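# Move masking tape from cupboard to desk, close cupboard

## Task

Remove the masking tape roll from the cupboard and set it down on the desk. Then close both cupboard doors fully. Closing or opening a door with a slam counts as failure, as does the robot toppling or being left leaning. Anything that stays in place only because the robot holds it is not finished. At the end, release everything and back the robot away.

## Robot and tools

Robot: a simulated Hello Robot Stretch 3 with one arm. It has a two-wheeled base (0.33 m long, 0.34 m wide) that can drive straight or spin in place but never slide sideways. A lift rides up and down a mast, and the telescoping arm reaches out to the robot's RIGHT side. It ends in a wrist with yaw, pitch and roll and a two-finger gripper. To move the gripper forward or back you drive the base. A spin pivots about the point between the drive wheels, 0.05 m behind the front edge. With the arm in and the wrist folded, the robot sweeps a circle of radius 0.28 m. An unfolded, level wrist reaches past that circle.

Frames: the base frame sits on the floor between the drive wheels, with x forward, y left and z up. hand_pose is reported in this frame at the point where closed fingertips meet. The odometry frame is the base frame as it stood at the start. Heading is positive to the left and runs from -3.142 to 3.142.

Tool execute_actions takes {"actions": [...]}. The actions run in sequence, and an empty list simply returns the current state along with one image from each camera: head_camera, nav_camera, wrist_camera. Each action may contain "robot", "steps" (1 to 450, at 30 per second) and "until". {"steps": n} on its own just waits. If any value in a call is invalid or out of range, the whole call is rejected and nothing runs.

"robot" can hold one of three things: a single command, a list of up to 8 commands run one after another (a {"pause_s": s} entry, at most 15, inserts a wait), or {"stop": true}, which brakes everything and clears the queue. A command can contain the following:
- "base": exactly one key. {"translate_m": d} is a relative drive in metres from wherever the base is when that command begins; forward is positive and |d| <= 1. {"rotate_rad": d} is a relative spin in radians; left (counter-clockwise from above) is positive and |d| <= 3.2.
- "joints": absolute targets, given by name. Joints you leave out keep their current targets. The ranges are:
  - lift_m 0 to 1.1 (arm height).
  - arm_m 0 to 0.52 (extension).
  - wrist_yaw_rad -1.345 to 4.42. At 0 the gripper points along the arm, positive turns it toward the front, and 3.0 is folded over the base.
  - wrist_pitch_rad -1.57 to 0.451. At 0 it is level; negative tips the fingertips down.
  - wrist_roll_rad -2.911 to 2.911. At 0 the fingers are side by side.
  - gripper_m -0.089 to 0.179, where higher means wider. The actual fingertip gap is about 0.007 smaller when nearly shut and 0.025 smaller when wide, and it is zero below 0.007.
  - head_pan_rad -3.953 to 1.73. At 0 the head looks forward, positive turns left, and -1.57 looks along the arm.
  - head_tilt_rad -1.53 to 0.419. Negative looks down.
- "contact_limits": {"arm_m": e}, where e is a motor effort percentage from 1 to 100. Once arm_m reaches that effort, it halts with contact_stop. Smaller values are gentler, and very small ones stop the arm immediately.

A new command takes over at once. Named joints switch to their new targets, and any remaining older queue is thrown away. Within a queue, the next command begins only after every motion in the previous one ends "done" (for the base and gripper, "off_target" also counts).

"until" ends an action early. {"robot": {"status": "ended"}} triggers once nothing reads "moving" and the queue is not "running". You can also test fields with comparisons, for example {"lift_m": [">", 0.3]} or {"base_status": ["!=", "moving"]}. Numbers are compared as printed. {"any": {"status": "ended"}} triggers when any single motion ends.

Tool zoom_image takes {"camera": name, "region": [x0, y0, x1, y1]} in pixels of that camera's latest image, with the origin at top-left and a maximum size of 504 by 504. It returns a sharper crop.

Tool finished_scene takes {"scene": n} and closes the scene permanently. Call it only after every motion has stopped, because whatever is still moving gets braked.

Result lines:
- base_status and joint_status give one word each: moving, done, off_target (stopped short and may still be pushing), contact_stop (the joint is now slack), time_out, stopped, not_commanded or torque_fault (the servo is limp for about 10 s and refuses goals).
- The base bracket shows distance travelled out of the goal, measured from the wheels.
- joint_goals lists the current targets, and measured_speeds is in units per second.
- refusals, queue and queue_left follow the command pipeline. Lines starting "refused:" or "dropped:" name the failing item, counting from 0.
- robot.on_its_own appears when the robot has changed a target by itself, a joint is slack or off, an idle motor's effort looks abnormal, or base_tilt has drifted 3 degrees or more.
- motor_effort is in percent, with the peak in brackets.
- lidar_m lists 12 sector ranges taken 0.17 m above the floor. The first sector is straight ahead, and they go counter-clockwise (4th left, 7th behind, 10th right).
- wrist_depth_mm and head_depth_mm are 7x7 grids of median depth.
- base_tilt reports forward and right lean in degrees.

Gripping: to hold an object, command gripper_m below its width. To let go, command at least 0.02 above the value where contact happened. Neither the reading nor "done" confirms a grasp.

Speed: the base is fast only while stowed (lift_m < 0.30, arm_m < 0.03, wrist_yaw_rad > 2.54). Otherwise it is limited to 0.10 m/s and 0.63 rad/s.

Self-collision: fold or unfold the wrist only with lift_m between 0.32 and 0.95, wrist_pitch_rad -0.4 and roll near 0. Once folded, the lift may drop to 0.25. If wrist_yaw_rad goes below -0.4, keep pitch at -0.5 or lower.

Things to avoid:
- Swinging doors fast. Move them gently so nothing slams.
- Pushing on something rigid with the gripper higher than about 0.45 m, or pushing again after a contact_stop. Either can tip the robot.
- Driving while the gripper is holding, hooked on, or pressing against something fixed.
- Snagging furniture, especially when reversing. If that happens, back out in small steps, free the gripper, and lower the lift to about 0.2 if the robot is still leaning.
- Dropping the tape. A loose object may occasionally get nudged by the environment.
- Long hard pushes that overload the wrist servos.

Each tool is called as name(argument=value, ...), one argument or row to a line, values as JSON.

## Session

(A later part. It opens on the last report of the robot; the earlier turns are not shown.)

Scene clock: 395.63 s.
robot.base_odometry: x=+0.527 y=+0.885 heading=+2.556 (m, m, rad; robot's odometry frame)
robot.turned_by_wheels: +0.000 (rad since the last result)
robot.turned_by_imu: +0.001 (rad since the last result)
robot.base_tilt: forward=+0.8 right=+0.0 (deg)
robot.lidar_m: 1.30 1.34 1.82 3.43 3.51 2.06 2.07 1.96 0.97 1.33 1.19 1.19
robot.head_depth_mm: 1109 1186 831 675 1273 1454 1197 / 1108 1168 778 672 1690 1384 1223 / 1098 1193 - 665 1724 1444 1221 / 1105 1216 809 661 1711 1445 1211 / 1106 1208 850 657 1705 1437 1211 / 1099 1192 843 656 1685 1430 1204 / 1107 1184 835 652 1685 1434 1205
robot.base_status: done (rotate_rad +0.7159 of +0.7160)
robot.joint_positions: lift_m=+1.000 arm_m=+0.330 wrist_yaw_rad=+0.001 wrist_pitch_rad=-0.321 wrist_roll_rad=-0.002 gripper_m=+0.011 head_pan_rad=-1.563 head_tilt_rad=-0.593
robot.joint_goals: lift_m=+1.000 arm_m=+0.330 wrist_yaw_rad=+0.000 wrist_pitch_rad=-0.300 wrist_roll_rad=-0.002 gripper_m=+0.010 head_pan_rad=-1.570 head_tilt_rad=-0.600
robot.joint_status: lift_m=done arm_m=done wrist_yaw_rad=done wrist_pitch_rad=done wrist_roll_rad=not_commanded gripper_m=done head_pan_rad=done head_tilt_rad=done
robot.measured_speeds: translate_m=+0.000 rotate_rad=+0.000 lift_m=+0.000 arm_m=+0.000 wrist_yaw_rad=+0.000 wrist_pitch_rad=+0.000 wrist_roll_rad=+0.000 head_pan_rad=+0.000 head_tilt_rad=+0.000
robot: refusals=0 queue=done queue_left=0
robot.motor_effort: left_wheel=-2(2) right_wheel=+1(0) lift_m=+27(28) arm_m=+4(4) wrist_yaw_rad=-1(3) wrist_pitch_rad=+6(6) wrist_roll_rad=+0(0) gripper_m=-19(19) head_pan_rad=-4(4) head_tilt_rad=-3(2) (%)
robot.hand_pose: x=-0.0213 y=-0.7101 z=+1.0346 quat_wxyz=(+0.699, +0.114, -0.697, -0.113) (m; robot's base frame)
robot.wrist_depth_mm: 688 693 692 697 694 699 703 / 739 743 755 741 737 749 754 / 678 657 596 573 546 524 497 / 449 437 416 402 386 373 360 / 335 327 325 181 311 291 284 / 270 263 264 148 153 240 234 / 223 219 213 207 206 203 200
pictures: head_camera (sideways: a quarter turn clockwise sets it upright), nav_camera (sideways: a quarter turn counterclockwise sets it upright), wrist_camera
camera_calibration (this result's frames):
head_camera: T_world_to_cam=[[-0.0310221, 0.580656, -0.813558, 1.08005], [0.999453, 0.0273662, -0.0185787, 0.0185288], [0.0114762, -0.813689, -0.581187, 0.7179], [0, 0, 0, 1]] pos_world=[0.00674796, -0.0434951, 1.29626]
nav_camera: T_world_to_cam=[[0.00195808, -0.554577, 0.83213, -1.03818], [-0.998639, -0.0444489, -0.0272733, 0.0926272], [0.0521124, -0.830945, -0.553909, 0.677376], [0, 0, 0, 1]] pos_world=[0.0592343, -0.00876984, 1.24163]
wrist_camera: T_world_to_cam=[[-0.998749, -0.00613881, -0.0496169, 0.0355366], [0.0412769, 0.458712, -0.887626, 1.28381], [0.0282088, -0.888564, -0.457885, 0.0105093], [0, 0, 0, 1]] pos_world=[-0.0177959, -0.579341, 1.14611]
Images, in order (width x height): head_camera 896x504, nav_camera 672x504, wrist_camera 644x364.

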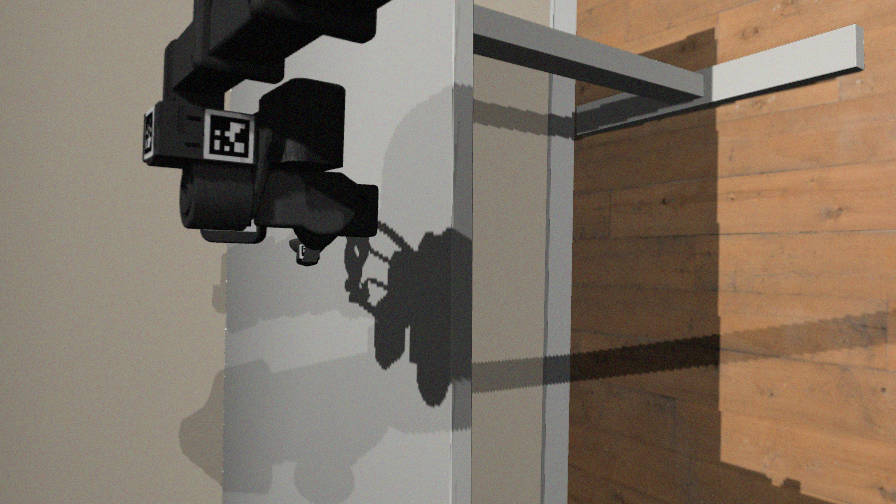

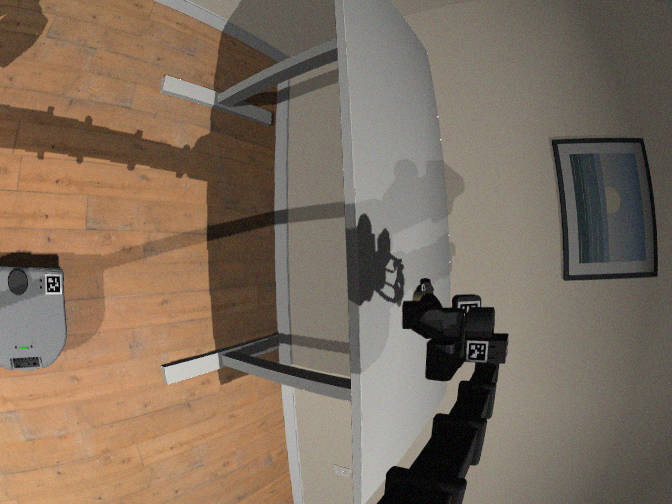

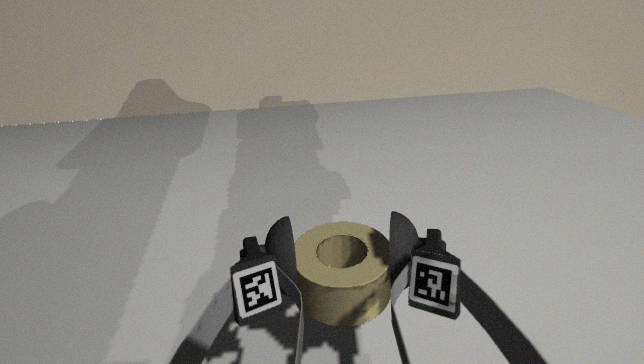

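execute_actions(
  actions=[
    {"robot":[{"joints":{"lift_m":0.96}},{"joints":{"lift_m":0.947}}],"steps":450,"until":{"robot":{"status":"ended"}}},
  ],
)

Scene clock: 401.00 s.
robot.base_odometry: x=+0.527 y=+0.885 heading=+2.556 (m, m, rad; robot's odometry frame)
robot.turned_by_wheels: +0.000 (rad since the last result)
robot.turned_by_imu: +0.001 (rad since the last result)
robot.base_tilt: forward=+0.8 right=+0.0 (deg)
robot.lidar_m: 1.30 1.34 1.82 3.42 3.54 2.07 2.06 1.96 0.97 1.34 1.20 1.19
robot.head_depth_mm: 1107 1206 - - 1246 1437 1200 / 1108 1202 - 642 1691 1387 1215 / 1109 1213 - 639 1710 1448 1210 / 1108 1207 858 662 1702 1434 1217 / 1103 1205 849 658 1695 1439 1210 / 1107 1193 846 654 1691 1437 1205 / 1106 1185 838 650 1689 1429 1199
robot.base_status: done (rotate_rad +0.7159 of +0.7160)
robot.joint_positions: lift_m=+0.947 arm_m=+0.330 wrist_yaw_rad=+0.001 wrist_pitch_rad=-0.321 wrist_roll_rad=-0.002 gripper_m=+0.011 head_pan_rad=-1.563 head_tilt_rad=-0.593
robot.joint_goals: lift_m=+0.947 arm_m=+0.330 wrist_yaw_rad=+0.000 wrist_pitch_rad=-0.300 wrist_roll_rad=-0.002 gripper_m=+0.010 head_pan_rad=-1.570 head_tilt_rad=-0.600
robot.joint_status: lift_m=done arm_m=done wrist_yaw_rad=done wrist_pitch_rad=done wrist_roll_rad=not_commanded gripper_m=done head_pan_rad=done head_tilt_rad=done
robot.measured_speeds: translate_m=+0.000 rotate_rad=+0.000 lift_m=+0.000 arm_m=+0.000 wrist_yaw_rad=+0.000 wrist_pitch_rad=+0.000 wrist_roll_rad=+0.000 head_pan_rad=+0.000 head_tilt_rad=+0.000
robot: refusals=0 queue=done queue_left=0
robot.motor_effort: left_wheel=-2(2) right_wheel=+0(1) lift_m=+17(26) arm_m=+5(5) wrist_yaw_rad=-1(1) wrist_pitch_rad=+6(6) wrist_roll_rad=+0(0) gripper_m=-19(18) head_pan_rad=-5(4) head_tilt_rad=-2(3) (%)
robot.hand_pose: x=-0.0213 y=-0.7101 z=+0.9822 quat_wxyz=(+0.699, +0.114, -0.697, -0.113) (m; robot's base frame)
robot.wrist_depth_mm: 686 687 698 686 696 720 699 / 723 726 724 714 659 607 572 / 491 459 435 409 390 372 355 / 320 310 297 288 276 266 257 / 238 232 233 181 223 210 203 / 192 188 191 148 152 172 168 / 160 157 153 150 148 145 143
pictures: head_camera (sideways: a quarter turn clockwise sets it upright), nav_camera (sideways: a quarter turn counterclockwise sets it upright), wrist_camera
camera_calibration (this result's frames):
head_camera: T_world_to_cam=[[-0.0310221, 0.580656, -0.813558, 1.08005], [0.999453, 0.0273662, -0.0185787, 0.0185288], [0.0114762, -0.813689, -0.581187, 0.717899], [0, 0, 0, 1]] pos_world=[0.00674796, -0.0434951, 1.29626]
nav_camera: T_world_to_cam=[[0.00195808, -0.554577, 0.83213, -1.03818], [-0.998639, -0.0444489, -0.0272733, 0.0926272], [0.0521124, -0.830945, -0.553909, 0.677375], [0, 0, 0, 1]] pos_world=[0.0592343, -0.00876986, 1.24163]
wrist_camera: T_world_to_cam=[[-0.998749, -0.00614056, -0.0496167, 0.0329335], [0.041277, 0.45868, -0.887642, 1.23726], [0.0282088, -0.88858, -0.457853, -0.0135488], [0, 0, 0, 1]] pos_world=[-0.0177959, -0.579344, 1.09368]
Images, in order (width x height): head_camera 896x504, nav_camera 672x504, wrist_camera 644x364.

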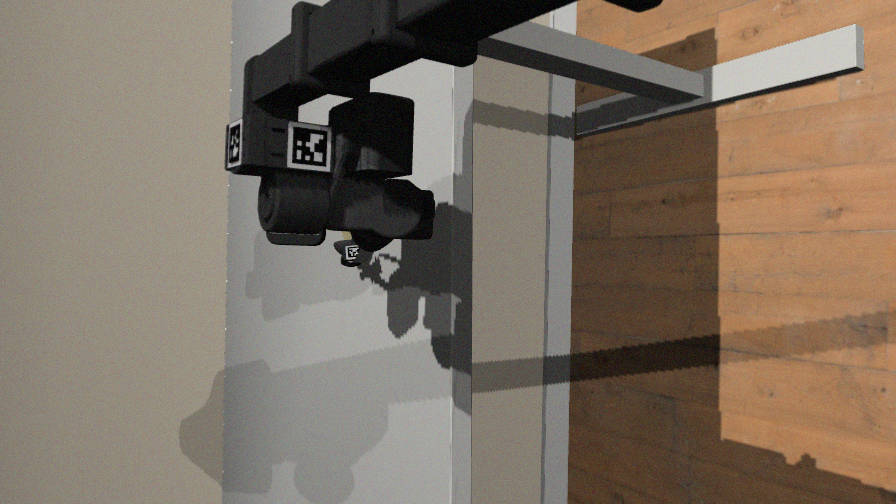

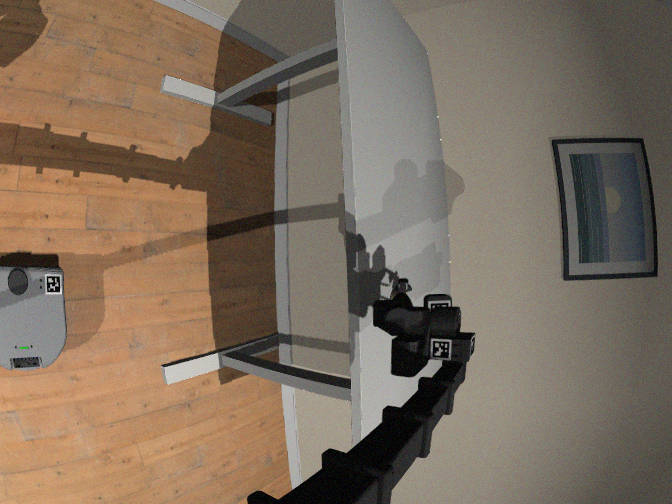

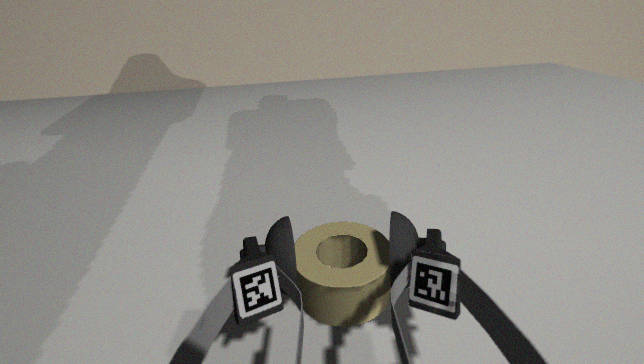

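execute_actions(
  actions=[
    {"robot":[{"joints":{"lift_m":0.942}},{"joints":{"gripper_m":0.11}},{"joints":{"lift_m":0.99}},{"joints":{"arm_m":0.0,"head_pan_rad":-3.0,"head_tilt_rad":-0.3}}],"steps":450,"until":{"robot":{"status":"ended"}}},
  ],
)

Scene clock: 411.70 s.
robot.base_odometry: x=+0.527 y=+0.885 heading=+2.556 (m, m, rad; robot's odometry frame)
robot.turned_by_wheels: +0.000 (rad since the last result)
robot.turned_by_imu: +0.001 (rad since the last result)
robot.base_tilt: forward=+0.8 right=+0.0 (deg)
robot.lidar_m: 1.30 1.34 1.82 3.44 3.53 2.08 2.07 1.97 0.97 1.34 1.20 1.19
robot.head_depth_mm: 2059 2163 2247 2383 2421 - - / 2063 2198 2311 2451 2574 - - / 2095 2229 2329 2493 2583 1908 1581 / 2143 2250 2369 2548 2572 1882 1578 / 2152 2295 2425 2552 2559 1870 1587 / 2158 2301 2470 2597 2535 1854 - / 2230 2336 2495 2678 2514 1861 -
robot.base_status: done (rotate_rad +0.7159 of +0.7160)
robot.joint_positions: lift_m=+0.990 arm_m=+0.000 wrist_yaw_rad=+0.001 wrist_pitch_rad=-0.314 wrist_roll_rad=-0.002 gripper_m=+0.110 head_pan_rad=-2.993 head_tilt_rad=-0.310
robot.joint_goals: lift_m=+0.990 arm_m=+0.000 wrist_yaw_rad=+0.000 wrist_pitch_rad=-0.300 wrist_roll_rad=-0.002 gripper_m=+0.110 head_pan_rad=-3.000 head_tilt_rad=-0.300
robot.joint_status: lift_m=done arm_m=done wrist_yaw_rad=done wrist_pitch_rad=done wrist_roll_rad=not_commanded gripper_m=done head_pan_rad=done head_tilt_rad=done
robot.measured_speeds: translate_m=+0.000 rotate_rad=+0.000 lift_m=+0.000 arm_m=+0.000 wrist_yaw_rad=+0.000 wrist_pitch_rad=+0.000 wrist_roll_rad=+0.000 head_pan_rad=+0.000 head_tilt_rad=+0.000
robot: refusals=0 queue=done queue_left=0
robot.motor_effort: left_wheel=-2(2) right_wheel=+0(0) lift_m=+27(27) arm_m=-4(5) wrist_yaw_rad=+0(0) wrist_pitch_rad=+4(6) wrist_roll_rad=+0(0) gripper_m=+0(81) head_pan_rad=-5(51) head_tilt_rad=+4(19) (%)
robot.hand_pose: x=-0.0213 y=-0.3816 z=+1.0263 quat_wxyz=(+0.699, +0.111, -0.697, -0.111) (m; robot's base frame)
robot.wrist_depth_mm: 987 - - 983 - - - / - - - - 936 897 - / 662 629 591 555 528 503 484 / 438 417 402 391 376 361 359 / 358 353 352 - - - - / - - - - - - - / 999 - - - - - -
pictures: head_camera (sideways: a quarter turn clockwise sets it upright), nav_camera (sideways: a quarter turn counterclockwise sets it upright), wrist_camera
camera_calibration (this result's frames):
head_camera: T_world_to_cam=[[0.32314, 0.0752691, -0.943353, 1.24719], [0.161667, -0.986569, -0.0233389, 0.0298444], [-0.93244, -0.144968, -0.330969, 0.39807], [0, 0, 0, 1]] pos_world=[-0.0366659, -0.00672394, 1.30899]
nav_camera: T_world_to_cam=[[-0.297312, -0.042215, 0.953847, -1.19514], [-0.190451, 0.981568, -0.0159214, 0.0729264], [-0.935593, -0.186395, -0.299872, 0.35283], [0, 0, 0, 1]] pos_world=[-0.0113362, -0.0562694, 1.24695]
wrist_camera: T_world_to_cam=[[-0.99875, -0.00637661, -0.049579, 0.0369843], [0.0413319, 0.452487, -0.890813, 1.12665], [0.0281142, -0.891748, -0.451658, 0.290905], [0, 0, 0, 1]] pos_world=[-0.0178074, -0.250147, 1.13686]
Images, in order (width x height): head_camera 896x504, nav_camera 672x504, wrist_camera 644x364.

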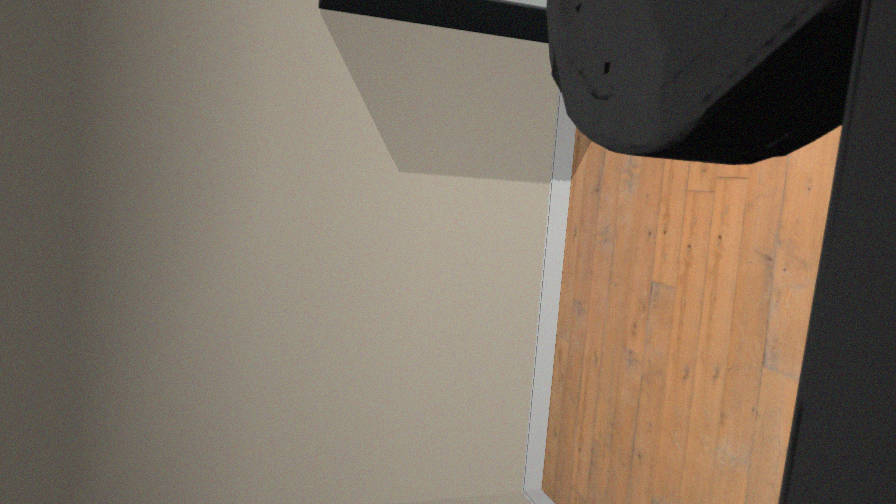

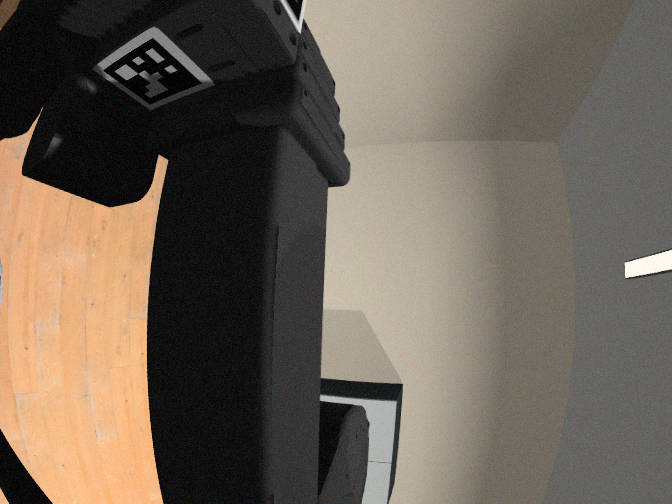

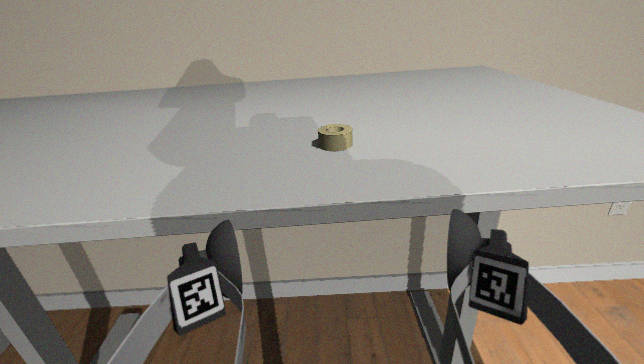

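The tape is on the desk and both doors are shut.

finished_scene(
  scene=2,
)

The scene is finished: the task was done.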